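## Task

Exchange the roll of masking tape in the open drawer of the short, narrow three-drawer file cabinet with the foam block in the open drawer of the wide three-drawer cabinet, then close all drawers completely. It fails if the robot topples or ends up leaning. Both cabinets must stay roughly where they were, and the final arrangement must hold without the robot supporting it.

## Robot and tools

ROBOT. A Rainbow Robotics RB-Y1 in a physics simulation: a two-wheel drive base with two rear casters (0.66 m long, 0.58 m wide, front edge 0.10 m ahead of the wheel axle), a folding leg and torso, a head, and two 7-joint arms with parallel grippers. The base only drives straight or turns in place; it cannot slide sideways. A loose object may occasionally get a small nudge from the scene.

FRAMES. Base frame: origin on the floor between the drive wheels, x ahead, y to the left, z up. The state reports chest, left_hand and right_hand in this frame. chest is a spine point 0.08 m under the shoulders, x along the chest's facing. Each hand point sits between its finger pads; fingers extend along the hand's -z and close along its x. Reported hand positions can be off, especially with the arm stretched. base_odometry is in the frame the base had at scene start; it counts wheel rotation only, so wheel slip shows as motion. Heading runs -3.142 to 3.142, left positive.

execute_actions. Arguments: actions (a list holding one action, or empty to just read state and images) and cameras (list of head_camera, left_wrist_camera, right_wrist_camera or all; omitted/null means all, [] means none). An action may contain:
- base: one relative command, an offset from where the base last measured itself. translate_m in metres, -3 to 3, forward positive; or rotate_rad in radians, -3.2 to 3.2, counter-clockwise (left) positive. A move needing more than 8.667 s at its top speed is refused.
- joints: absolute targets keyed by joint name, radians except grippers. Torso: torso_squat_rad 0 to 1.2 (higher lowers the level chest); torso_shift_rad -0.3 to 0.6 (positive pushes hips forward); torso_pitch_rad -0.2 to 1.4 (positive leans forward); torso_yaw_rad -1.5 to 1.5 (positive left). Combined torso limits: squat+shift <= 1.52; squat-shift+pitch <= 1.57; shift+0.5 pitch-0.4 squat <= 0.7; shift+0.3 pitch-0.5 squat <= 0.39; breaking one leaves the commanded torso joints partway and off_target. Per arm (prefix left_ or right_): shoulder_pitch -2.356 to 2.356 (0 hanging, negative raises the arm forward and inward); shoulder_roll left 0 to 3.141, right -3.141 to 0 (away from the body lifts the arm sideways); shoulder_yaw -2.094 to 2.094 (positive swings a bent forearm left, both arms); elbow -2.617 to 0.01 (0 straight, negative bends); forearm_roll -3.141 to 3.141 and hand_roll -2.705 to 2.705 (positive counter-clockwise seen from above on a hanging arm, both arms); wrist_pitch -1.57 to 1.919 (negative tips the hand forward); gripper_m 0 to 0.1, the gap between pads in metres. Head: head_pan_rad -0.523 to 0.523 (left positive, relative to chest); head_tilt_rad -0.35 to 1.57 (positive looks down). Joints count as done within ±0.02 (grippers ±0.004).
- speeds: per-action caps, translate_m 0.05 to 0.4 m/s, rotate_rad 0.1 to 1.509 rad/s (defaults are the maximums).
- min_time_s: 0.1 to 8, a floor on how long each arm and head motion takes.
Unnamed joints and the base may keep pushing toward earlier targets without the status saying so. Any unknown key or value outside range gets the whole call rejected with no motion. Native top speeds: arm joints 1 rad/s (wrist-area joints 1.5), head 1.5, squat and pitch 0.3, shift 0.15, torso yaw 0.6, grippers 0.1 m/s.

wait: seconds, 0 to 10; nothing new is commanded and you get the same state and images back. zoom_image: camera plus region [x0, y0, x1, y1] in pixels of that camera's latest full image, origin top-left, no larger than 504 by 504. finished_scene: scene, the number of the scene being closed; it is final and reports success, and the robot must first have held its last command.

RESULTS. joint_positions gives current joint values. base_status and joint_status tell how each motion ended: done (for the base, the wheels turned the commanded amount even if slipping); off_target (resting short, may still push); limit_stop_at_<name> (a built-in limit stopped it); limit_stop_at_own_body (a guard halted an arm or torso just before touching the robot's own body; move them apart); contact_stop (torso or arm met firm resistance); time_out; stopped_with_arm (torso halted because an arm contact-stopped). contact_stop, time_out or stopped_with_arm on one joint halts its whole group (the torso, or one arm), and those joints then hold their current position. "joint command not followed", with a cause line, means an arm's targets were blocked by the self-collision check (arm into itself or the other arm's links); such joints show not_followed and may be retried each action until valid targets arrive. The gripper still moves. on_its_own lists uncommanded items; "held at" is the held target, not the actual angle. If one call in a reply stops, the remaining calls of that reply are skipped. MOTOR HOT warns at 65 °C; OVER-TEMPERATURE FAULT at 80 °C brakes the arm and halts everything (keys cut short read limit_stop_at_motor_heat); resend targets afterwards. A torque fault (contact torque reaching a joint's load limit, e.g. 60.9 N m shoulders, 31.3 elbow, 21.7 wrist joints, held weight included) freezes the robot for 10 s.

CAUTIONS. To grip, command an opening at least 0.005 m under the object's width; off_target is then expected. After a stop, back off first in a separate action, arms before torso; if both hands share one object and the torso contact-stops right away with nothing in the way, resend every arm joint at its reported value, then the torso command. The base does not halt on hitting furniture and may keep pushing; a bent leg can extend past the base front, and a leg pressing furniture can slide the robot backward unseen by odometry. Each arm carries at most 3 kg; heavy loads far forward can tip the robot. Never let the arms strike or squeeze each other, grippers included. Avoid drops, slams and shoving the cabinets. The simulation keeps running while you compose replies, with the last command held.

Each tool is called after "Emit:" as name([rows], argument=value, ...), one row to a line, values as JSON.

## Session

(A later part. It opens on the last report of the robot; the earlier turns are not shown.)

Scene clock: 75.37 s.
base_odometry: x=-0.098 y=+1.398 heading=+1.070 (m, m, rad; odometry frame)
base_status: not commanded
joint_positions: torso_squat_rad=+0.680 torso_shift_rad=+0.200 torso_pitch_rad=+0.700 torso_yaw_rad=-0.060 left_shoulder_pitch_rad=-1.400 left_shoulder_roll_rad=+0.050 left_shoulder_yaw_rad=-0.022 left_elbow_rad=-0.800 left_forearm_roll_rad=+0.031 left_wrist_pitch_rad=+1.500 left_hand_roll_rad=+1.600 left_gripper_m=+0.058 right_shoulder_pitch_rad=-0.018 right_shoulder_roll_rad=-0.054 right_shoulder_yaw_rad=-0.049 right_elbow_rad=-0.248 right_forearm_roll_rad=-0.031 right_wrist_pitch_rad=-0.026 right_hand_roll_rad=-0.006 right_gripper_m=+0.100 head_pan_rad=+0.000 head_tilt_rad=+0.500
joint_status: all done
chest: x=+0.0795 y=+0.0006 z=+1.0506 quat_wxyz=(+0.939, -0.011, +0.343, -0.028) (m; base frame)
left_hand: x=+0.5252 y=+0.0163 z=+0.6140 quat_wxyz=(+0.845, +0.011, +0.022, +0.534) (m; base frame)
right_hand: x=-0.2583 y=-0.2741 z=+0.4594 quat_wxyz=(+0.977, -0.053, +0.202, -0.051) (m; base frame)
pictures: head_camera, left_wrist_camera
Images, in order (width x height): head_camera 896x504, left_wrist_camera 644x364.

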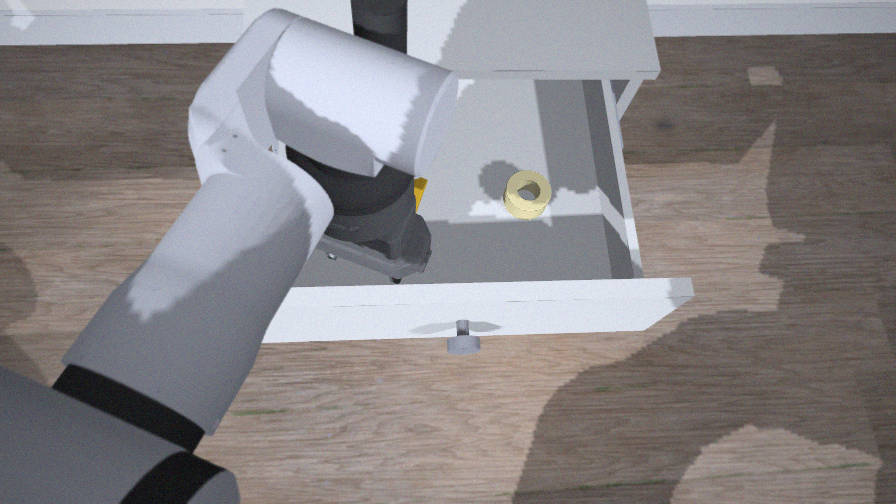

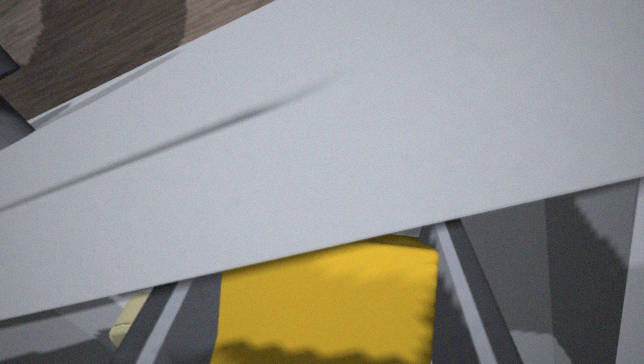

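Close to the front; nudge forward, lower, release.

Emit:
execute_actions([
  {"base":{"translate_m":0.04}},
], cameras=[])

Emit:
execute_actions([
  {"joints":{"torso_squat_rad":0.78}},
], cameras=[])

Emit:
execute_actions([
  {"joints":{"left_gripper_m":0.1}},
], cameras=[])

Emit:
execute_actions([
  {"joints":{"torso_squat_rad":0.45}},
], cameras=[])

Emit:
execute_actions([
  {"joints":{"torso_yaw_rad":-0.27,"left_hand_roll_rad":0.6}},
], cameras=["left_wrist_camera"])

Scene clock: 77.43 s.
base_odometry: x=-0.079 y=+1.434 heading=+1.070 (m, m, rad; odometry frame)
base_status: done
joint_positions: torso_squat_rad=+0.680 torso_shift_rad=+0.200 torso_pitch_rad=+0.700 torso_yaw_rad=-0.060 left_shoulder_pitch_rad=-1.400 left_shoulder_roll_rad=+0.050 left_shoulder_yaw_rad=-0.022 left_elbow_rad=-0.800 left_forearm_roll_rad=+0.031 left_wrist_pitch_rad=+1.500 left_hand_roll_rad=+1.600 left_gripper_m=+0.058 right_shoulder_pitch_rad=-0.018 right_shoulder_roll_rad=-0.054 right_shoulder_yaw_rad=-0.049 right_elbow_rad=-0.248 right_forearm_roll_rad=-0.031 right_wrist_pitch_rad=-0.026 right_hand_roll_rad=-0.006 right_gripper_m=+0.100 head_pan_rad=+0.000 head_tilt_rad=+0.500
joint_status: not commanded
chest: x=+0.0795 y=+0.0006 z=+1.0506 quat_wxyz=(+0.939, -0.011, +0.343, -0.028) (m; base frame)
left_hand: x=+0.5252 y=+0.0163 z=+0.6140 quat_wxyz=(+0.845, +0.011, +0.022, +0.534) (m; base frame)
right_hand: x=-0.2582 y=-0.2741 z=+0.4594 quat_wxyz=(+0.977, -0.053, +0.202, -0.051) (m; base frame)
pictures: none
No camera images: the call's "cameras" was empty. Leave "cameras" out to get every camera's image.

Scene clock: 78.53 s.
base_odometry: x=-0.079 y=+1.434 heading=+1.070 (m, m, rad; odometry frame)
base_status: not commanded
joint_positions: torso_squat_rad=+0.780 torso_shift_rad=+0.199 torso_pitch_rad=+0.698 torso_yaw_rad=-0.060 left_shoulder_pitch_rad=-1.403 left_shoulder_roll_rad=+0.051 left_shoulder_yaw_rad=-0.022 left_elbow_rad=-0.802 left_forearm_roll_rad=+0.030 left_wrist_pitch_rad=+1.500 left_hand_roll_rad=+1.600 left_gripper_m=+0.058 right_shoulder_pitch_rad=-0.018 right_shoulder_roll_rad=-0.054 right_shoulder_yaw_rad=-0.049 right_elbow_rad=-0.248 right_forearm_roll_rad=-0.031 right_wrist_pitch_rad=-0.026 right_hand_roll_rad=-0.006 right_gripper_m=+0.100 head_pan_rad=+0.000 head_tilt_rad=+0.500
joint_status: all done
chest: x=+0.0695 y=+0.0006 z=+1.0052 quat_wxyz=(+0.939, -0.011, +0.342, -0.028) (m; base frame)
left_hand: x=+0.5181 y=+0.0164 z=+0.5712 quat_wxyz=(+0.845, +0.009, +0.019, +0.534) (m; base frame)
right_hand: x=-0.2672 y=-0.2741 z=+0.4134 quat_wxyz=(+0.977, -0.053, +0.201, -0.051) (m; base frame)
pictures: none
No camera images: the call's "cameras" was empty. Leave "cameras" out to get every camera's image.

Scene clock: 79.80 s.
base_odometry: x=-0.079 y=+1.434 heading=+1.070 (m, m, rad; odometry frame)
base_status: not commanded
joint_positions: torso_squat_rad=+0.780 torso_shift_rad=+0.200 torso_pitch_rad=+0.700 torso_yaw_rad=-0.060 left_shoulder_pitch_rad=-1.400 left_shoulder_roll_rad=+0.050 left_shoulder_yaw_rad=-0.022 left_elbow_rad=-0.800 left_forearm_roll_rad=+0.031 left_wrist_pitch_rad=+1.500 left_hand_roll_rad=+1.600 left_gripper_m=+0.099 right_shoulder_pitch_rad=-0.018 right_shoulder_roll_rad=-0.054 right_shoulder_yaw_rad=-0.049 right_elbow_rad=-0.248 right_forearm_roll_rad=-0.031 right_wrist_pitch_rad=-0.026 right_hand_roll_rad=-0.006 right_gripper_m=+0.100 head_pan_rad=+0.000 head_tilt_rad=+0.500
joint_status: all done
chest: x=+0.0702 y=+0.0006 z=+1.0049 quat_wxyz=(+0.939, -0.011, +0.343, -0.028) (m; base frame)
left_hand: x=+0.5162 y=+0.0164 z=+0.5686 quat_wxyz=(+0.845, +0.011, +0.022, +0.534) (m; base frame)
right_hand: x=-0.2674 y=-0.2742 z=+0.4136 quat_wxyz=(+0.977, -0.053, +0.202, -0.051) (m; base frame)
pictures: none
No camera images: the call's "cameras" was empty. Leave "cameras" out to get every camera's image.

Scene clock: 81.70 s.
base_odometry: x=-0.079 y=+1.434 heading=+1.070 (m, m, rad; odometry frame)
base_status: not commanded
joint_positions: torso_squat_rad=+0.450 torso_shift_rad=+0.200 torso_pitch_rad=+0.700 torso_yaw_rad=-0.060 left_shoulder_pitch_rad=-1.400 left_shoulder_roll_rad=+0.050 left_shoulder_yaw_rad=-0.022 left_elbow_rad=-0.800 left_forearm_roll_rad=+0.031 left_wrist_pitch_rad=+1.500 left_hand_roll_rad=+1.600 left_gripper_m=+0.099 right_shoulder_pitch_rad=-0.018 right_shoulder_roll_rad=-0.054 right_shoulder_yaw_rad=-0.049 right_elbow_rad=-0.248 right_forearm_roll_rad=-0.031 right_wrist_pitch_rad=-0.026 right_hand_roll_rad=-0.006 right_gripper_m=+0.100 head_pan_rad=+0.000 head_tilt_rad=+0.500
joint_status: all done
chest: x=+0.0966 y=+0.0007 z=+1.1349 quat_wxyz=(+0.939, -0.011, +0.343, -0.028) (m; base frame)
left_hand: x=+0.5424 y=+0.0165 z=+0.6984 quat_wxyz=(+0.845, +0.011, +0.022, +0.534) (m; base frame)
right_hand: x=-0.2411 y=-0.2741 z=+0.5437 quat_wxyz=(+0.977, -0.053, +0.202, -0.051) (m; base frame)
pictures: none
No camera images: the call's "cameras" was empty. Leave "cameras" out to get every camera's image.

Scene clock: 82.97 s.
base_odometry: x=-0.079 y=+1.434 heading=+1.070 (m, m, rad; odometry frame)
base_status: not commanded
joint_positions: torso_squat_rad=+0.450 torso_shift_rad=+0.200 torso_pitch_rad=+0.700 torso_yaw_rad=-0.270 left_shoulder_pitch_rad=-1.400 left_shoulder_roll_rad=+0.050 left_shoulder_yaw_rad=-0.022 left_elbow_rad=-0.800 left_forearm_roll_rad=+0.031 left_wrist_pitch_rad=+1.500 left_hand_roll_rad=+0.600 left_gripper_m=+0.099 right_shoulder_pitch_rad=-0.018 right_shoulder_roll_rad=-0.054 right_shoulder_yaw_rad=-0.049 right_elbow_rad=-0.248 right_forearm_roll_rad=-0.031 right_wrist_pitch_rad=-0.026 right_hand_roll_rad=-0.006 right_gripper_m=+0.100 head_pan_rad=+0.000 head_tilt_rad=+0.500
joint_status: all done
chest: x=+0.0966 y=+0.0007 z=+1.1349 quat_wxyz=(+0.931, -0.047, +0.340, -0.126) (m; base frame)
left_hand: x=+0.5345 y=-0.1138 z=+0.7052 quat_wxyz=(+0.997, -0.066, +0.029, -0.019) (m; base frame)
right_hand: x=-0.2869 y=-0.2936 z=+0.5823 quat_wxyz=(+0.964, -0.102, +0.202, -0.143) (m; base frame)
pictures: left_wrist_camera
Images, in order (width x height): left_wrist_camera 644x364.

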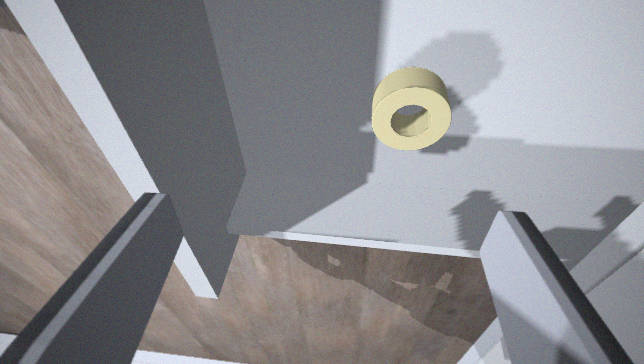

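Emit:
execute_actions([
  {"base":{"translate_m":0.06},"joints":{"torso_squat_rad":0.7}},
])

Scene clock: 85.60 s.
base_odometry: x=-0.050 y=+1.486 heading=+1.070 (m, m, rad; odometry frame)
base_status: done
joint_positions: torso_squat_rad=+0.700 torso_shift_rad=+0.200 torso_pitch_rad=+0.700 torso_yaw_rad=-0.270 left_shoulder_pitch_rad=-1.400 left_shoulder_roll_rad=+0.050 left_shoulder_yaw_rad=-0.022 left_elbow_rad=-0.800 left_forearm_roll_rad=+0.031 left_wrist_pitch_rad=+1.500 left_hand_roll_rad=+0.600 left_gripper_m=+0.099 right_shoulder_pitch_rad=-0.018 right_shoulder_roll_rad=-0.054 right_shoulder_yaw_rad=-0.049 right_elbow_rad=-0.248 right_forearm_roll_rad=-0.031 right_wrist_pitch_rad=-0.026 right_hand_roll_rad=-0.006 right_gripper_m=+0.100 head_pan_rad=+0.000 head_tilt_rad=+0.500
joint_status: all done
chest: x=+0.0778 y=+0.0006 z=+1.0418 quat_wxyz=(+0.931, -0.047, +0.340, -0.126) (m; base frame)
left_hand: x=+0.5156 y=-0.1137 z=+0.6122 quat_wxyz=(+0.997, -0.066, +0.029, -0.019) (m; base frame)
right_hand: x=-0.3057 y=-0.2937 z=+0.4892 quat_wxyz=(+0.964, -0.102, +0.202, -0.143) (m; base frame)
pictures: head_camera, left_wrist_camera, right_wrist_camera
Images, in order (width x height): head_camera 896x504, left_wrist_camera 644x364, right_wrist_camera 644x364.

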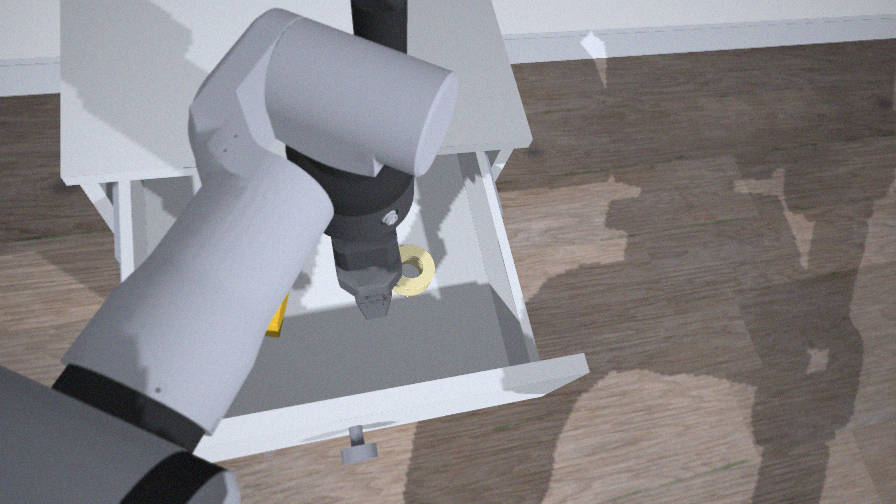

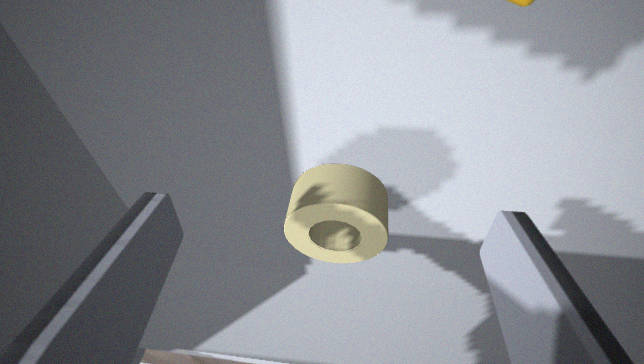

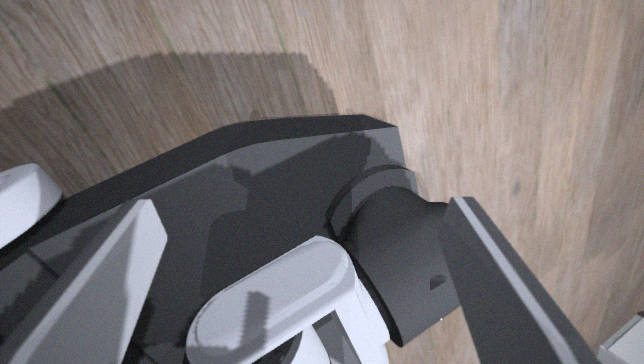

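Emit:
execute_actions([
  {"base":{"translate_m":0.01},"joints":{"torso_squat_rad":0.82}},
], cameras=["left_wrist_camera","head_camera"])

Emit:
execute_actions([
  {"joints":{"left_gripper_m":0.02}},
], cameras=["left_wrist_camera"])

Scene clock: 87.17 s.
base_odometry: x=-0.045 y=+1.495 heading=+1.071 (m, m, rad; odometry frame)
base_status: done
joint_positions: torso_squat_rad=+0.820 torso_shift_rad=+0.199 torso_pitch_rad=+0.697 torso_yaw_rad=-0.270 left_shoulder_pitch_rad=-1.406 left_shoulder_roll_rad=+0.051 left_shoulder_yaw_rad=-0.022 left_elbow_rad=-0.804 left_forearm_roll_rad=+0.030 left_wrist_pitch_rad=+1.500 left_hand_roll_rad=+0.600 left_gripper_m=+0.099 right_shoulder_pitch_rad=-0.018 right_shoulder_roll_rad=-0.054 right_shoulder_yaw_rad=-0.049 right_elbow_rad=-0.248 right_forearm_roll_rad=-0.031 right_wrist_pitch_rad=-0.026 right_hand_roll_rad=-0.006 right_gripper_m=+0.100 head_pan_rad=+0.000 head_tilt_rad=+0.500
joint_status: all done
chest: x=+0.0651 y=+0.0007 z=+0.9857 quat_wxyz=(+0.931, -0.047, +0.338, -0.126) (m; base frame)
left_hand: x=+0.5075 y=-0.1150 z=+0.5607 quat_wxyz=(+0.997, -0.068, +0.023, -0.019) (m; base frame)
right_hand: x=-0.3168 y=-0.2938 z=+0.4321 quat_wxyz=(+0.964, -0.102, +0.200, -0.143) (m; base frame)
pictures: head_camera, left_wrist_camera
Images, in order (width x height): head_camera 896x504, left_wrist_camera 644x364.

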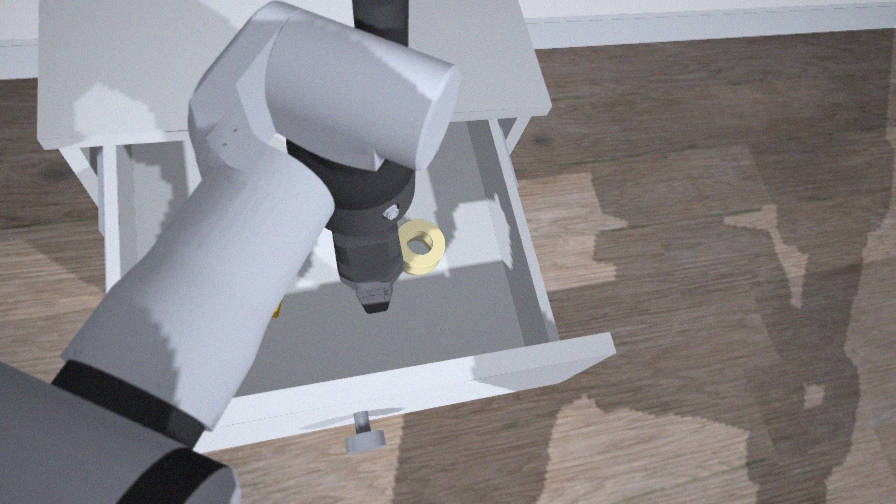

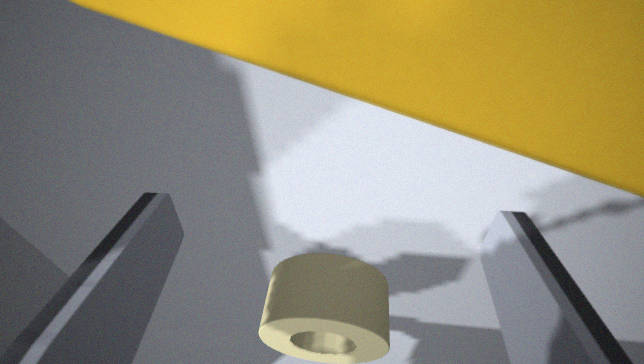

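Scene clock: 88.43 s.
base_odometry: x=-0.045 y=+1.495 heading=+1.071 (m, m, rad; odometry frame)
base_status: not commanded
joint_positions: torso_squat_rad=+0.820 torso_shift_rad=+0.199 torso_pitch_rad=+0.698 torso_yaw_rad=-0.270 left_shoulder_pitch_rad=-1.405 left_shoulder_roll_rad=+0.050 left_shoulder_yaw_rad=-0.022 left_elbow_rad=-0.803 left_forearm_roll_rad=+0.031 left_wrist_pitch_rad=+1.500 left_hand_roll_rad=+0.600 left_gripper_m=+0.020 right_shoulder_pitch_rad=-0.018 right_shoulder_roll_rad=-0.054 right_shoulder_yaw_rad=-0.049 right_elbow_rad=-0.248 right_forearm_roll_rad=-0.031 right_wrist_pitch_rad=-0.026 right_hand_roll_rad=-0.006 right_gripper_m=+0.100 head_pan_rad=+0.000 head_tilt_rad=+0.500
joint_status: all done
chest: x=+0.0654 y=+0.0007 z=+0.9855 quat_wxyz=(+0.931, -0.047, +0.339, -0.126) (m; base frame)
left_hand: x=+0.5070 y=-0.1150 z=+0.5597 quat_wxyz=(+0.997, -0.068, +0.024, -0.019) (m; base frame)
right_hand: x=-0.3169 y=-0.2938 z=+0.4322 quat_wxyz=(+0.964, -0.102, +0.201, -0.143) (m; base frame)
pictures: left_wrist_camera
Images, in order (width x height): left_wrist_camera 644x364.

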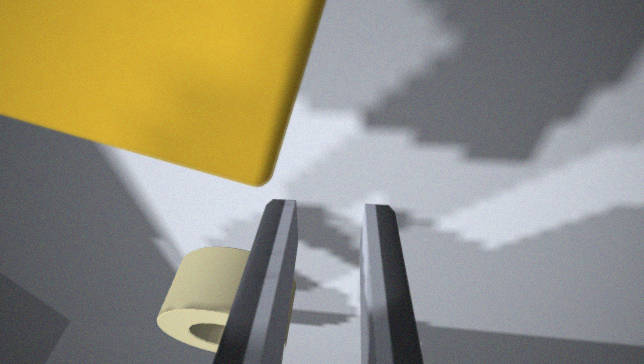

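Emit:
execute_actions([
  {"joints":{"torso_squat_rad":0.68,"left_gripper_m":0.099,"torso_yaw_rad":-0.34}},
], cameras=["left_wrist_camera","head_camera"])

Scene clock: 90.07 s.
base_odometry: x=-0.045 y=+1.495 heading=+1.071 (m, m, rad; odometry frame)
base_status: not commanded
joint_positions: torso_squat_rad=+0.680 torso_shift_rad=+0.200 torso_pitch_rad=+0.700 torso_yaw_rad=-0.340 left_shoulder_pitch_rad=-1.400 left_shoulder_roll_rad=+0.050 left_shoulder_yaw_rad=-0.022 left_elbow_rad=-0.800 left_forearm_roll_rad=+0.031 left_wrist_pitch_rad=+1.500 left_hand_roll_rad=+0.600 left_gripper_m=+0.099 right_shoulder_pitch_rad=-0.018 right_shoulder_roll_rad=-0.054 right_shoulder_yaw_rad=-0.049 right_elbow_rad=-0.248 right_forearm_roll_rad=-0.031 right_wrist_pitch_rad=-0.026 right_hand_roll_rad=-0.006 right_gripper_m=+0.100 head_pan_rad=+0.000 head_tilt_rad=+0.500
joint_status: all done
chest: x=+0.0795 y=+0.0007 z=+1.0506 quat_wxyz=(+0.926, -0.059, +0.338, -0.159) (m; base frame)
left_hand: x=+0.5103 y=-0.1561 z=+0.6271 quat_wxyz=(+0.995, -0.088, +0.030, -0.046) (m; base frame)
right_hand: x=-0.3198 y=-0.2974 z=+0.5113 quat_wxyz=(+0.957, -0.119, +0.201, -0.173) (m; base frame)
pictures: head_camera, left_wrist_camera
Images, in order (width x height): head_camera 896x504, left_wrist_camera 644x364.

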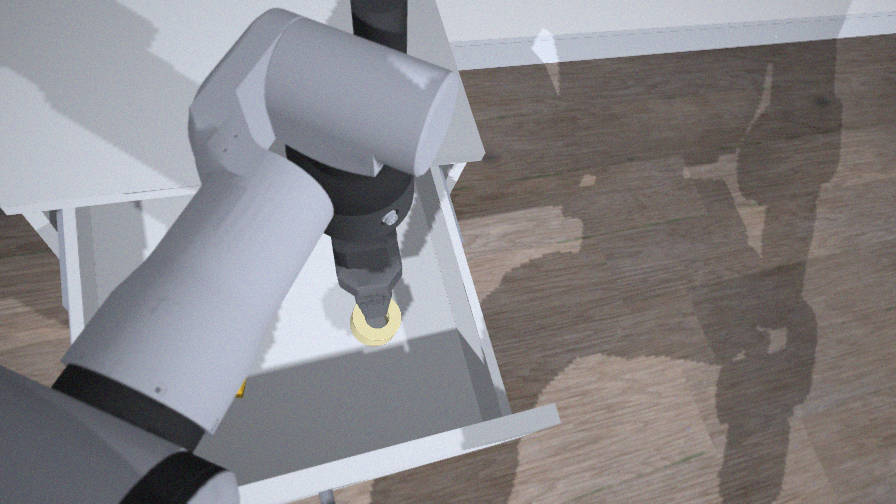

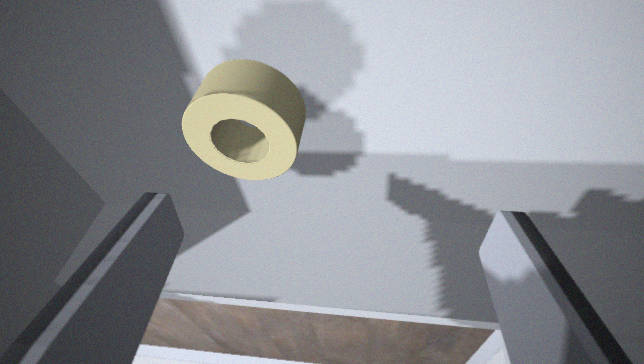

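Emit:
execute_actions([
  {"base":{"translate_m":-0.03}},
], cameras=[])

Emit:
execute_actions([
  {"joints":{"torso_squat_rad":0.83}},
], cameras=["left_wrist_camera"])

Emit:
execute_actions([
  {"joints":{"left_gripper_m":0.02}},
], cameras=["left_wrist_camera"])

Scene clock: 91.67 s.
base_odometry: x=-0.059 y=+1.469 heading=+1.070 (m, m, rad; odometry frame)
base_status: done
joint_positions: torso_squat_rad=+0.680 torso_shift_rad=+0.200 torso_pitch_rad=+0.700 torso_yaw_rad=-0.340 left_shoulder_pitch_rad=-1.400 left_shoulder_roll_rad=+0.050 left_shoulder_yaw_rad=-0.022 left_elbow_rad=-0.800 left_forearm_roll_rad=+0.031 left_wrist_pitch_rad=+1.500 left_hand_roll_rad=+0.600 left_gripper_m=+0.099 right_shoulder_pitch_rad=-0.018 right_shoulder_roll_rad=-0.054 right_shoulder_yaw_rad=-0.049 right_elbow_rad=-0.248 right_forearm_roll_rad=-0.031 right_wrist_pitch_rad=-0.026 right_hand_roll_rad=-0.006 right_gripper_m=+0.100 head_pan_rad=+0.000 head_tilt_rad=+0.500
joint_status: not commanded
chest: x=+0.0795 y=+0.0007 z=+1.0506 quat_wxyz=(+0.926, -0.059, +0.338, -0.159) (m; base frame)
left_hand: x=+0.5102 y=-0.1562 z=+0.6271 quat_wxyz=(+0.995, -0.088, +0.030, -0.046) (m; base frame)
right_hand: x=-0.3198 y=-0.2973 z=+0.5113 quat_wxyz=(+0.957, -0.119, +0.201, -0.173) (m; base frame)
pictures: none
No camera images: the call's "cameras" was empty. Leave "cameras" out to get every camera's image.

Scene clock: 92.93 s.
base_odometry: x=-0.060 y=+1.469 heading=+1.071 (m, m, rad; odometry frame)
base_status: not commanded
joint_positions: torso_squat_rad=+0.830 torso_shift_rad=+0.199 torso_pitch_rad=+0.698 torso_yaw_rad=-0.340 left_shoulder_pitch_rad=-1.405 left_shoulder_roll_rad=+0.050 left_shoulder_yaw_rad=-0.022 left_elbow_rad=-0.803 left_forearm_roll_rad=+0.030 left_wrist_pitch_rad=+1.500 left_hand_roll_rad=+0.600 left_gripper_m=+0.099 right_shoulder_pitch_rad=-0.018 right_shoulder_roll_rad=-0.054 right_shoulder_yaw_rad=-0.049 right_elbow_rad=-0.248 right_forearm_roll_rad=-0.031 right_wrist_pitch_rad=-0.026 right_hand_roll_rad=-0.006 right_gripper_m=+0.100 head_pan_rad=+0.000 head_tilt_rad=+0.500
joint_status: all done
chest: x=+0.0643 y=+0.0007 z=+0.9805 quat_wxyz=(+0.926, -0.059, +0.337, -0.159) (m; base frame)
left_hand: x=+0.4985 y=-0.1575 z=+0.5610 quat_wxyz=(+0.995, -0.090, +0.025, -0.046) (m; base frame)
right_hand: x=-0.3337 y=-0.2975 z=+0.4404 quat_wxyz=(+0.957, -0.118, +0.200, -0.173) (m; base frame)
pictures: left_wrist_camera
Images, in order (width x height): left_wrist_camera 644x364.

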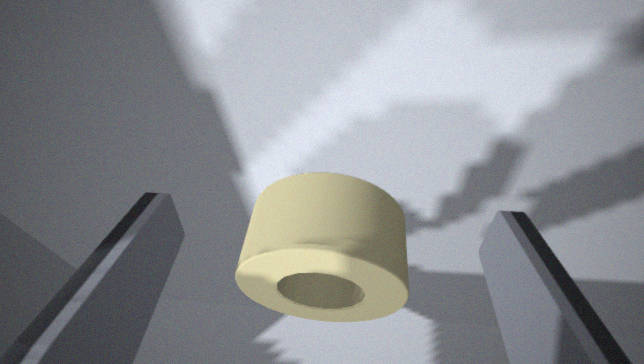

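Scene clock: 94.20 s.
base_odometry: x=-0.059 y=+1.469 heading=+1.070 (m, m, rad; odometry frame)
base_status: not commanded
joint_positions: torso_squat_rad=+0.830 torso_shift_rad=+0.199 torso_pitch_rad=+0.699 torso_yaw_rad=-0.340 left_shoulder_pitch_rad=-1.404 left_shoulder_roll_rad=+0.049 left_shoulder_yaw_rad=-0.022 left_elbow_rad=-0.803 left_forearm_roll_rad=+0.031 left_wrist_pitch_rad=+1.499 left_hand_roll_rad=+0.600 left_gripper_m=+0.049 right_shoulder_pitch_rad=-0.018 right_shoulder_roll_rad=-0.054 right_shoulder_yaw_rad=-0.049 right_elbow_rad=-0.248 right_forearm_roll_rad=-0.031 right_wrist_pitch_rad=-0.026 right_hand_roll_rad=-0.006 right_gripper_m=+0.100 head_pan_rad=+0.000 head_tilt_rad=+0.500
joint_status: left_gripper_m off_target (ended at +0.049, target +0.020)
chest: x=+0.0646 y=+0.0007 z=+0.9804 quat_wxyz=(+0.926, -0.059, +0.337, -0.159) (m; base frame)
left_hand: x=+0.4979 y=-0.1582 z=+0.5605 quat_wxyz=(+0.994, -0.090, +0.026, -0.047) (m; base frame)
right_hand: x=-0.3339 y=-0.2974 z=+0.4406 quat_wxyz=(+0.957, -0.118, +0.200, -0.173) (m; base frame)
pictures: left_wrist_camera
Images, in order (width x height): left_wrist_camera 644x364.

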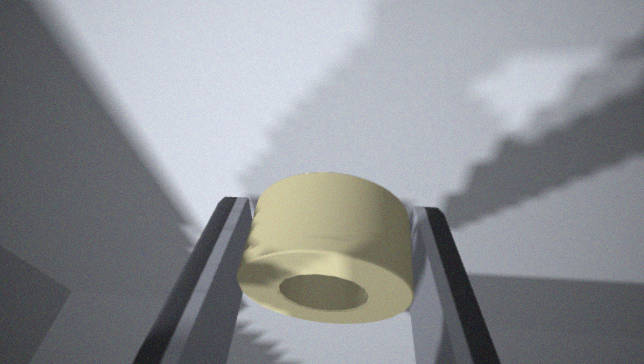

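Got it.

Emit:
execute_actions([
  {"joints":{"torso_squat_rad":0.2,"torso_yaw_rad":0}},
], cameras=[])

Emit:
execute_actions([
  {"base":{"translate_m":-0.5},"joints":{"left_shoulder_pitch_rad":-0.9,"left_elbow_rad":-1.65,"left_wrist_pitch_rad":1.85,"left_shoulder_roll_rad":0.2,"right_shoulder_pitch_rad":-1.3,"right_shoulder_roll_rad":-0.2,"right_elbow_rad":-0.3,"right_wrist_pitch_rad":-0.65,"right_gripper_m":0,"head_tilt_rad":0}},
], cameras=[])

Emit:
execute_actions([
  {"joints":{"torso_squat_rad":0.95}},
], cameras=["head_camera"])

Scene clock: 97.57 s.
base_odometry: x=-0.059 y=+1.469 heading=+1.070 (m, m, rad; odometry frame)
base_status: not commanded
joint_positions: torso_squat_rad=+0.200 torso_shift_rad=+0.200 torso_pitch_rad=+0.700 torso_yaw_rad=+0.000 left_shoulder_pitch_rad=-1.400 left_shoulder_roll_rad=+0.050 left_shoulder_yaw_rad=-0.022 left_elbow_rad=-0.800 left_forearm_roll_rad=+0.031 left_wrist_pitch_rad=+1.500 left_hand_roll_rad=+0.600 left_gripper_m=+0.049 right_shoulder_pitch_rad=-0.018 right_shoulder_roll_rad=-0.054 right_shoulder_yaw_rad=-0.049 right_elbow_rad=-0.248 right_forearm_roll_rad=-0.031 right_wrist_pitch_rad=-0.026 right_hand_roll_rad=-0.006 right_gripper_m=+0.100 head_pan_rad=+0.000 head_tilt_rad=+0.500
joint_status: all done
chest: x=+0.1077 y=+0.0007 z=+1.1895 quat_wxyz=(+0.939, -0.001, +0.343, +0.000) (m; base frame)
left_hand: x=+0.5519 y=+0.0535 z=+0.7543 quat_wxyz=(+0.996, +0.018, +0.023, +0.086) (m; base frame)
right_hand: x=-0.2177 y=-0.2662 z=+0.5879 quat_wxyz=(+0.978, -0.039, +0.202, -0.025) (m; base frame)
pictures: none
No camera images: the call's "cameras" was empty. Leave "cameras" out to get every camera's image.

Scene clock: 100.40 s.
base_odometry: x=-0.299 y=+1.030 heading=+1.072 (m, m, rad; odometry frame)
base_status: done
joint_positions: torso_squat_rad=+0.200 torso_shift_rad=+0.200 torso_pitch_rad=+0.700 torso_yaw_rad=+0.000 left_shoulder_pitch_rad=-0.900 left_shoulder_roll_rad=+0.200 left_shoulder_yaw_rad=-0.022 left_elbow_rad=-1.650 left_forearm_roll_rad=+0.031 left_wrist_pitch_rad=+1.850 left_hand_roll_rad=+0.600 left_gripper_m=+0.049 right_shoulder_pitch_rad=-1.300 right_shoulder_roll_rad=-0.200 right_shoulder_yaw_rad=-0.049 right_elbow_rad=-0.300 right_forearm_roll_rad=-0.031 right_wrist_pitch_rad=-0.650 right_hand_roll_rad=-0.006 right_gripper_m=+0.000 head_pan_rad=+0.000 head_tilt_rad=+0.000
joint_status: all done
chest: x=+0.1076 y=+0.0007 z=+1.1896 quat_wxyz=(+0.939, -0.001, +0.343, +0.000) (m; base frame)
left_hand: x=+0.4825 y=+0.1801 z=+0.7864 quat_wxyz=(+0.986, +0.049, -0.002, +0.158) (m; base frame)
right_hand: x=+0.7284 y=-0.1160 z=+0.8313 quat_wxyz=(+0.718, +0.055, -0.683, +0.119) (m; base frame)
pictures: none
No camera images: the call's "cameras" was empty. Leave "cameras" out to get every camera's image.

Scene clock: 103.73 s.
base_odometry: x=-0.299 y=+1.030 heading=+1.072 (m, m, rad; odometry frame)
base_status: not commanded
joint_positions: torso_squat_rad=+0.950 torso_shift_rad=+0.200 torso_pitch_rad=+0.700 torso_yaw_rad=+0.000 left_shoulder_pitch_rad=-0.900 left_shoulder_roll_rad=+0.200 left_shoulder_yaw_rad=-0.022 left_elbow_rad=-1.650 left_forearm_roll_rad=+0.031 left_wrist_pitch_rad=+1.850 left_hand_roll_rad=+0.600 left_gripper_m=+0.049 right_shoulder_pitch_rad=-1.300 right_shoulder_roll_rad=-0.200 right_shoulder_yaw_rad=-0.049 right_elbow_rad=-0.300 right_forearm_roll_rad=-0.031 right_wrist_pitch_rad=-0.650 right_hand_roll_rad=-0.006 right_gripper_m=+0.000 head_pan_rad=+0.000 head_tilt_rad=+0.000
joint_status: all done
chest: x=+0.0522 y=+0.0006 z=+0.9162 quat_wxyz=(+0.939, -0.001, +0.343, +0.000) (m; base frame)
left_hand: x=+0.4271 y=+0.1799 z=+0.5130 quat_wxyz=(+0.986, +0.049, -0.002, +0.158) (m; base frame)
right_hand: x=+0.6730 y=-0.1162 z=+0.5579 quat_wxyz=(+0.718, +0.055, -0.683, +0.119) (m; base frame)
pictures: head_camera
Images, in order (width x height): head_camera 896x504.

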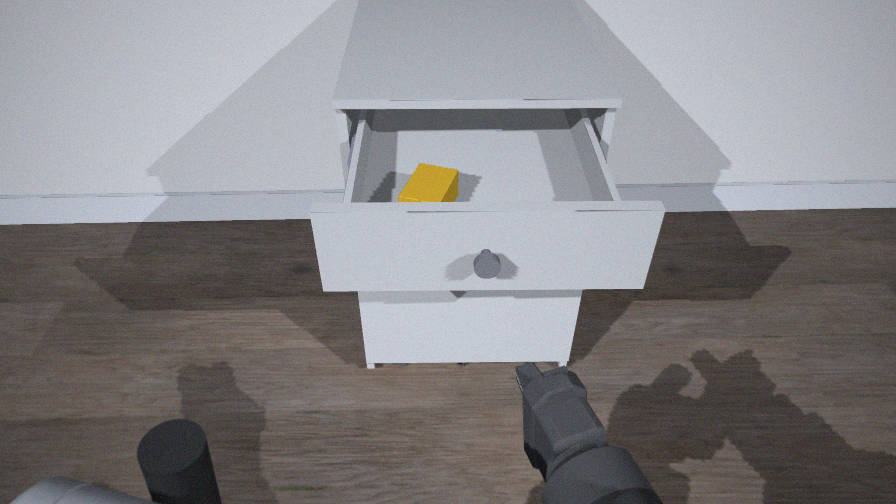

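Emit:
execute_actions([
  {"base":{"translate_m":0.42},"speeds":{"translate_m":0.1}},
], cameras=["head_camera"])

Scene clock: 109.27 s.
base_odometry: x=-0.098 y=+1.399 heading=+1.073 (m, m, rad; odometry frame)
base_status: done
joint_positions: torso_squat_rad=+0.950 torso_shift_rad=+0.200 torso_pitch_rad=+0.700 torso_yaw_rad=+0.000 left_shoulder_pitch_rad=-0.900 left_shoulder_roll_rad=+0.200 left_shoulder_yaw_rad=-0.022 left_elbow_rad=-1.650 left_forearm_roll_rad=+0.031 left_wrist_pitch_rad=+1.850 left_hand_roll_rad=+0.600 left_gripper_m=+0.049 right_shoulder_pitch_rad=-1.298 right_shoulder_roll_rad=-0.200 right_shoulder_yaw_rad=-0.049 right_elbow_rad=-0.299 right_forearm_roll_rad=-0.031 right_wrist_pitch_rad=-0.650 right_hand_roll_rad=-0.006 right_gripper_m=+0.000 head_pan_rad=+0.000 head_tilt_rad=+0.000
joint_status: not commanded
chest: x=+0.0522 y=+0.0005 z=+0.9162 quat_wxyz=(+0.939, -0.001, +0.343, +0.000) (m; base frame)
left_hand: x=+0.4272 y=+0.1798 z=+0.5131 quat_wxyz=(+0.986, +0.049, -0.002, +0.158) (m; base frame)
right_hand: x=+0.6718 y=-0.1168 z=+0.5561 quat_wxyz=(+0.720, +0.055, -0.682, +0.119) (m; base frame)
pictures: head_camera
Images, in order (width x height): head_camera 896x504.

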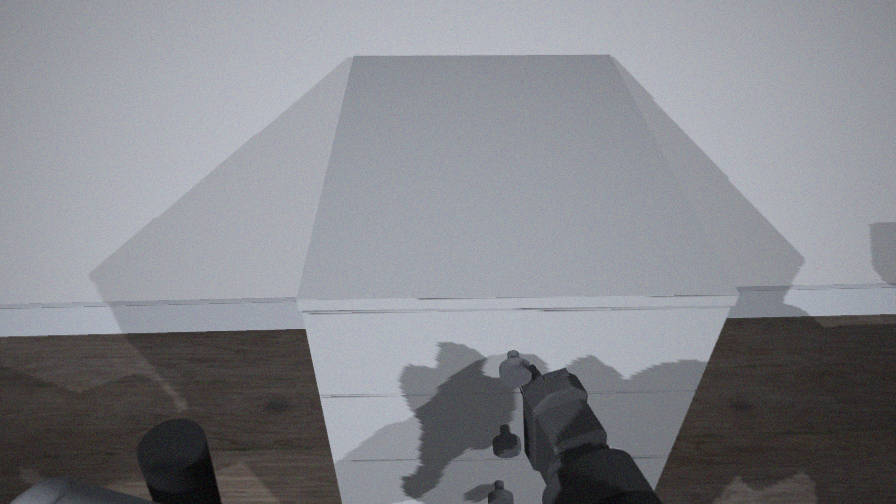

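Emit:
execute_actions([
  {"base":{"translate_m":-0.3},"joints":{"torso_squat_rad":0.2,"right_shoulder_pitch_rad":0,"right_shoulder_roll_rad":-0.05,"right_wrist_pitch_rad":0}},
], cameras=[])

Emit:
execute_actions([
  {"base":{"rotate_rad":-2.39},"joints":{"left_shoulder_pitch_rad":-1.65,"left_elbow_rad":-0.9,"left_shoulder_roll_rad":0.05,"head_tilt_rad":0.3}},
], cameras=["head_camera"])

Emit:
execute_actions([
  {"base":{"translate_m":1.857}},
], cameras=[])

Emit:
execute_actions([
  {"base":{"rotate_rad":-0.757}},
], cameras=[])

Emit:
execute_actions([
  {"base":{"translate_m":0.5},"joints":{"head_tilt_rad":0.5}},
], cameras=["head_camera","left_wrist_camera"])

Scene clock: 113.20 s.
base_odometry: x=-0.242 y=+1.135 heading=+1.074 (m, m, rad; odometry frame)
base_status: done
joint_positions: torso_squat_rad=+0.200 torso_shift_rad=+0.200 torso_pitch_rad=+0.700 torso_yaw_rad=+0.000 left_shoulder_pitch_rad=-0.900 left_shoulder_roll_rad=+0.200 left_shoulder_yaw_rad=-0.022 left_elbow_rad=-1.650 left_forearm_roll_rad=+0.031 left_wrist_pitch_rad=+1.850 left_hand_roll_rad=+0.600 left_gripper_m=+0.049 right_shoulder_pitch_rad=+0.000 right_shoulder_roll_rad=-0.050 right_shoulder_yaw_rad=-0.049 right_elbow_rad=-0.300 right_forearm_roll_rad=-0.031 right_wrist_pitch_rad=+0.000 right_hand_roll_rad=-0.006 right_gripper_m=+0.000 head_pan_rad=+0.000 head_tilt_rad=+0.000
joint_status: all done
chest: x=+0.1077 y=+0.0007 z=+1.1895 quat_wxyz=(+0.939, -0.001, +0.343, +0.000) (m; base frame)
left_hand: x=+0.4826 y=+0.1801 z=+0.7862 quat_wxyz=(+0.986, +0.049, -0.002, +0.158) (m; base frame)
right_hand: x=-0.2125 y=-0.2648 z=+0.5852 quat_wxyz=(+0.979, -0.038, +0.198, -0.028) (m; base frame)
pictures: none
No camera images: the call's "cameras" was empty. Leave "cameras" out to get every camera's image.

Scene clock: 117.90 s.
base_odometry: x=-0.242 y=+1.135 heading=-1.315 (m, m, rad; odometry frame)
base_status: done
joint_positions: torso_squat_rad=+0.200 torso_shift_rad=+0.200 torso_pitch_rad=+0.700 torso_yaw_rad=+0.000 left_shoulder_pitch_rad=-1.650 left_shoulder_roll_rad=+0.050 left_shoulder_yaw_rad=-0.022 left_elbow_rad=-0.900 left_forearm_roll_rad=+0.031 left_wrist_pitch_rad=+1.850 left_hand_roll_rad=+0.600 left_gripper_m=+0.049 right_shoulder_pitch_rad=+0.000 right_shoulder_roll_rad=-0.050 right_shoulder_yaw_rad=-0.049 right_elbow_rad=-0.300 right_forearm_roll_rad=-0.031 right_wrist_pitch_rad=+0.000 right_hand_roll_rad=-0.006 right_gripper_m=+0.000 head_pan_rad=+0.000 head_tilt_rad=+0.300
joint_status: all done
chest: x=+0.1077 y=+0.0007 z=+1.1895 quat_wxyz=(+0.939, -0.001, +0.343, +0.000) (m; base frame)
left_hand: x=+0.5903 y=+0.0261 z=+0.8911 quat_wxyz=(+0.997, +0.046, +0.015, +0.058) (m; base frame)
right_hand: x=-0.2123 y=-0.2648 z=+0.5851 quat_wxyz=(+0.979, -0.038, +0.198, -0.028) (m; base frame)
pictures: head_camera
Images, in order (width x height): head_camera 896x504.

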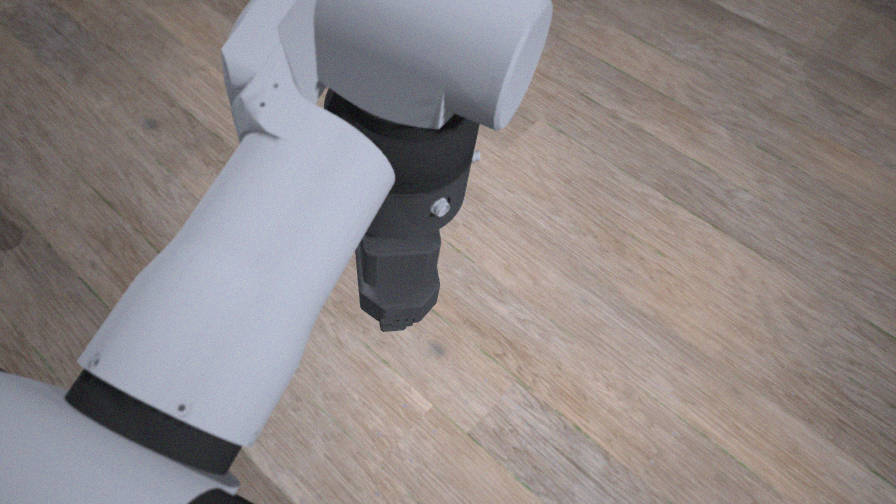

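Scene clock: 123.90 s.
base_odometry: x=+0.228 y=-0.662 heading=-1.315 (m, m, rad; odometry frame)
base_status: done
joint_positions: torso_squat_rad=+0.200 torso_shift_rad=+0.200 torso_pitch_rad=+0.700 torso_yaw_rad=+0.000 left_shoulder_pitch_rad=-1.650 left_shoulder_roll_rad=+0.050 left_shoulder_yaw_rad=-0.022 left_elbow_rad=-0.900 left_forearm_roll_rad=+0.031 left_wrist_pitch_rad=+1.850 left_hand_roll_rad=+0.600 left_gripper_m=+0.049 right_shoulder_pitch_rad=+0.000 right_shoulder_roll_rad=-0.050 right_shoulder_yaw_rad=-0.049 right_elbow_rad=-0.300 right_forearm_roll_rad=-0.031 right_wrist_pitch_rad=+0.000 right_hand_roll_rad=-0.006 right_gripper_m=+0.000 head_pan_rad=+0.000 head_tilt_rad=+0.300
joint_status: not commanded
chest: x=+0.1077 y=+0.0007 z=+1.1895 quat_wxyz=(+0.939, -0.001, +0.343, +0.000) (m; base frame)
left_hand: x=+0.5903 y=+0.0261 z=+0.8911 quat_wxyz=(+0.997, +0.046, +0.015, +0.058) (m; base frame)
right_hand: x=-0.2122 y=-0.2648 z=+0.5851 quat_wxyz=(+0.979, -0.038, +0.197, -0.028) (m; base frame)
pictures: none
No camera images: the call's "cameras" was empty. Leave "cameras" out to get every camera's image.

Scene clock: 126.70 s.
base_odometry: x=+0.228 y=-0.661 heading=-2.071 (m, m, rad; odometry frame)
base_status: done
joint_positions: torso_squat_rad=+0.200 torso_shift_rad=+0.200 torso_pitch_rad=+0.700 torso_yaw_rad=+0.000 left_shoulder_pitch_rad=-1.650 left_shoulder_roll_rad=+0.050 left_shoulder_yaw_rad=-0.022 left_elbow_rad=-0.900 left_forearm_roll_rad=+0.031 left_wrist_pitch_rad=+1.850 left_hand_roll_rad=+0.600 left_gripper_m=+0.049 right_shoulder_pitch_rad=+0.000 right_shoulder_roll_rad=-0.050 right_shoulder_yaw_rad=-0.049 right_elbow_rad=-0.300 right_forearm_roll_rad=-0.031 right_wrist_pitch_rad=+0.000 right_hand_roll_rad=-0.006 right_gripper_m=+0.000 head_pan_rad=+0.000 head_tilt_rad=+0.300
joint_status: not commanded
chest: x=+0.1077 y=+0.0007 z=+1.1895 quat_wxyz=(+0.939, -0.001, +0.343, +0.000) (m; base frame)
left_hand: x=+0.5903 y=+0.0261 z=+0.8911 quat_wxyz=(+0.997, +0.046, +0.015, +0.058) (m; base frame)
right_hand: x=-0.2122 y=-0.2648 z=+0.5851 quat_wxyz=(+0.979, -0.038, +0.197, -0.028) (m; base frame)
pictures: none
No camera images: the call's "cameras" was empty. Leave "cameras" out to get every camera's image.

Scene clock: 129.30 s.
base_odometry: x=-0.012 y=-1.100 heading=-2.071 (m, m, rad; odometry frame)
base_status: done
joint_positions: torso_squat_rad=+0.200 torso_shift_rad=+0.200 torso_pitch_rad=+0.700 torso_yaw_rad=+0.000 left_shoulder_pitch_rad=-1.650 left_shoulder_roll_rad=+0.050 left_shoulder_yaw_rad=-0.022 left_elbow_rad=-0.900 left_forearm_roll_rad=+0.031 left_wrist_pitch_rad=+1.850 left_hand_roll_rad=+0.600 left_gripper_m=+0.049 right_shoulder_pitch_rad=+0.000 right_shoulder_roll_rad=-0.050 right_shoulder_yaw_rad=-0.049 right_elbow_rad=-0.300 right_forearm_roll_rad=-0.031 right_wrist_pitch_rad=+0.000 right_hand_roll_rad=-0.006 right_gripper_m=+0.000 head_pan_rad=+0.000 head_tilt_rad=+0.500
joint_status: all done
chest: x=+0.1077 y=+0.0007 z=+1.1895 quat_wxyz=(+0.939, -0.001, +0.343, +0.000) (m; base frame)
left_hand: x=+0.5903 y=+0.0261 z=+0.8911 quat_wxyz=(+0.997, +0.046, +0.015, +0.057) (m; base frame)
right_hand: x=-0.2122 y=-0.2648 z=+0.5851 quat_wxyz=(+0.979, -0.038, +0.197, -0.028) (m; base frame)
pictures: head_camera, left_wrist_camera
Images, in order (width x height): head_camera 896x504, left_wrist_camera 644x364.

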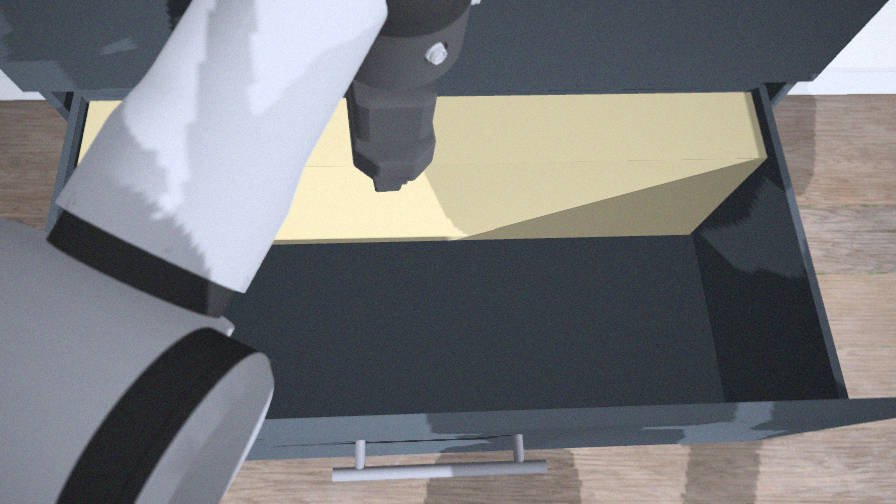

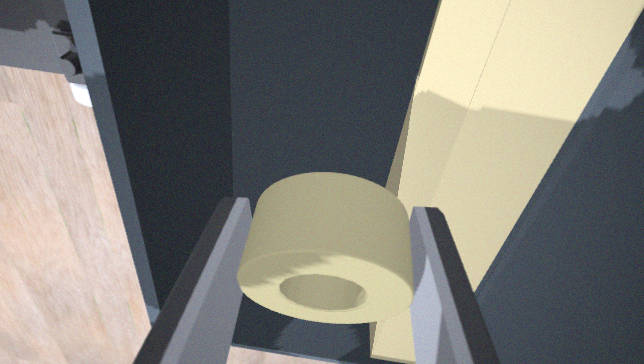

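Emit:
execute_actions([
  {"joints":{"torso_squat_rad":1.0}},
], cameras=["left_wrist_camera"])

Emit:
execute_actions([
  {"joints":{"left_elbow_rad":-0.35,"left_wrist_pitch_rad":1.3},"min_time_s":2},
], cameras=["left_wrist_camera","head_camera"])

Scene clock: 133.13 s.
base_odometry: x=-0.012 y=-1.100 heading=-2.071 (m, m, rad; odometry frame)
base_status: not commanded
joint_positions: torso_squat_rad=+1.000 torso_shift_rad=+0.200 torso_pitch_rad=+0.700 torso_yaw_rad=+0.000 left_shoulder_pitch_rad=-1.650 left_shoulder_roll_rad=+0.050 left_shoulder_yaw_rad=-0.022 left_elbow_rad=-0.900 left_forearm_roll_rad=+0.031 left_wrist_pitch_rad=+1.850 left_hand_roll_rad=+0.600 left_gripper_m=+0.049 right_shoulder_pitch_rad=+0.000 right_shoulder_roll_rad=-0.050 right_shoulder_yaw_rad=-0.049 right_elbow_rad=-0.300 right_forearm_roll_rad=-0.031 right_wrist_pitch_rad=+0.000 right_hand_roll_rad=-0.006 right_gripper_m=+0.000 head_pan_rad=+0.000 head_tilt_rad=+0.500
joint_status: all done
chest: x=+0.0465 y=+0.0005 z=+0.8878 quat_wxyz=(+0.939, -0.001, +0.343, +0.000) (m; base frame)
left_hand: x=+0.5291 y=+0.0259 z=+0.5894 quat_wxyz=(+0.997, +0.046, +0.015, +0.058) (m; base frame)
right_hand: x=-0.2734 y=-0.2650 z=+0.2833 quat_wxyz=(+0.979, -0.038, +0.197, -0.028) (m; base frame)
pictures: left_wrist_camera
Images, in order (width x height): left_wrist_camera 644x364.

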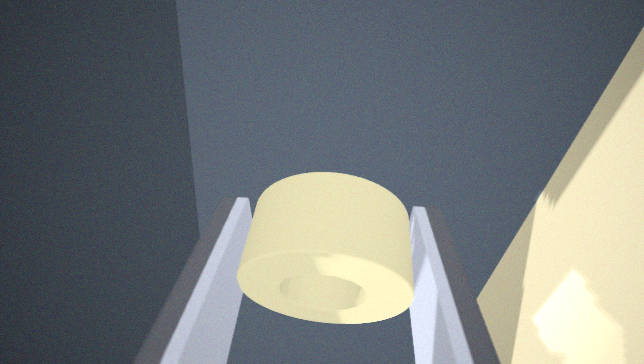

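Scene clock: 135.43 s.
base_odometry: x=-0.012 y=-1.100 heading=-2.071 (m, m, rad; odometry frame)
base_status: not commanded
joint_positions: torso_squat_rad=+1.000 torso_shift_rad=+0.200 torso_pitch_rad=+0.700 torso_yaw_rad=+0.000 left_shoulder_pitch_rad=-1.652 left_shoulder_roll_rad=+0.050 left_shoulder_yaw_rad=-0.022 left_elbow_rad=-0.351 left_forearm_roll_rad=+0.031 left_wrist_pitch_rad=+1.300 left_hand_roll_rad=+0.600 left_gripper_m=+0.049 right_shoulder_pitch_rad=+0.000 right_shoulder_roll_rad=-0.050 right_shoulder_yaw_rad=-0.049 right_elbow_rad=-0.300 right_forearm_roll_rad=-0.031 right_wrist_pitch_rad=+0.000 right_hand_roll_rad=-0.006 right_gripper_m=+0.000 head_pan_rad=+0.000 head_tilt_rad=+0.500
joint_status: all done
chest: x=+0.0463 y=+0.0005 z=+0.8879 quat_wxyz=(+0.939, -0.001, +0.343, +0.000) (m; base frame)
left_hand: x=+0.5129 y=+0.0486 z=+0.4540 quat_wxyz=(+0.997, +0.045, +0.013, +0.065) (m; base frame)
right_hand: x=-0.2732 y=-0.2649 z=+0.2833 quat_wxyz=(+0.979, -0.038, +0.197, -0.028) (m; base frame)
pictures: head_camera, left_wrist_camera
Images, in order (width x height): head_camera 896x504, left_wrist_camera 644x364.

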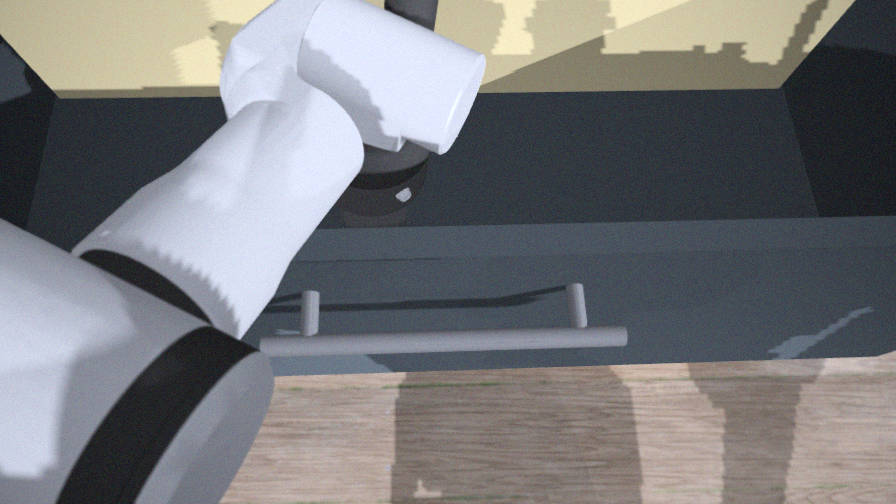

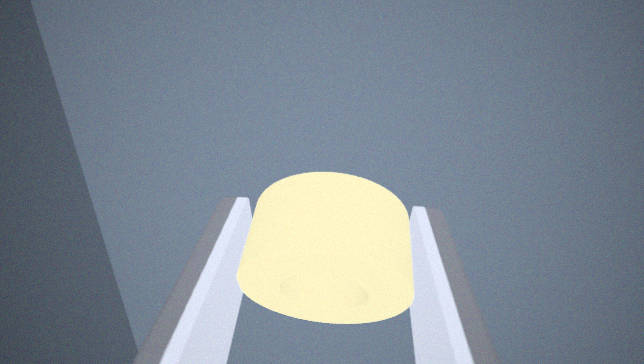

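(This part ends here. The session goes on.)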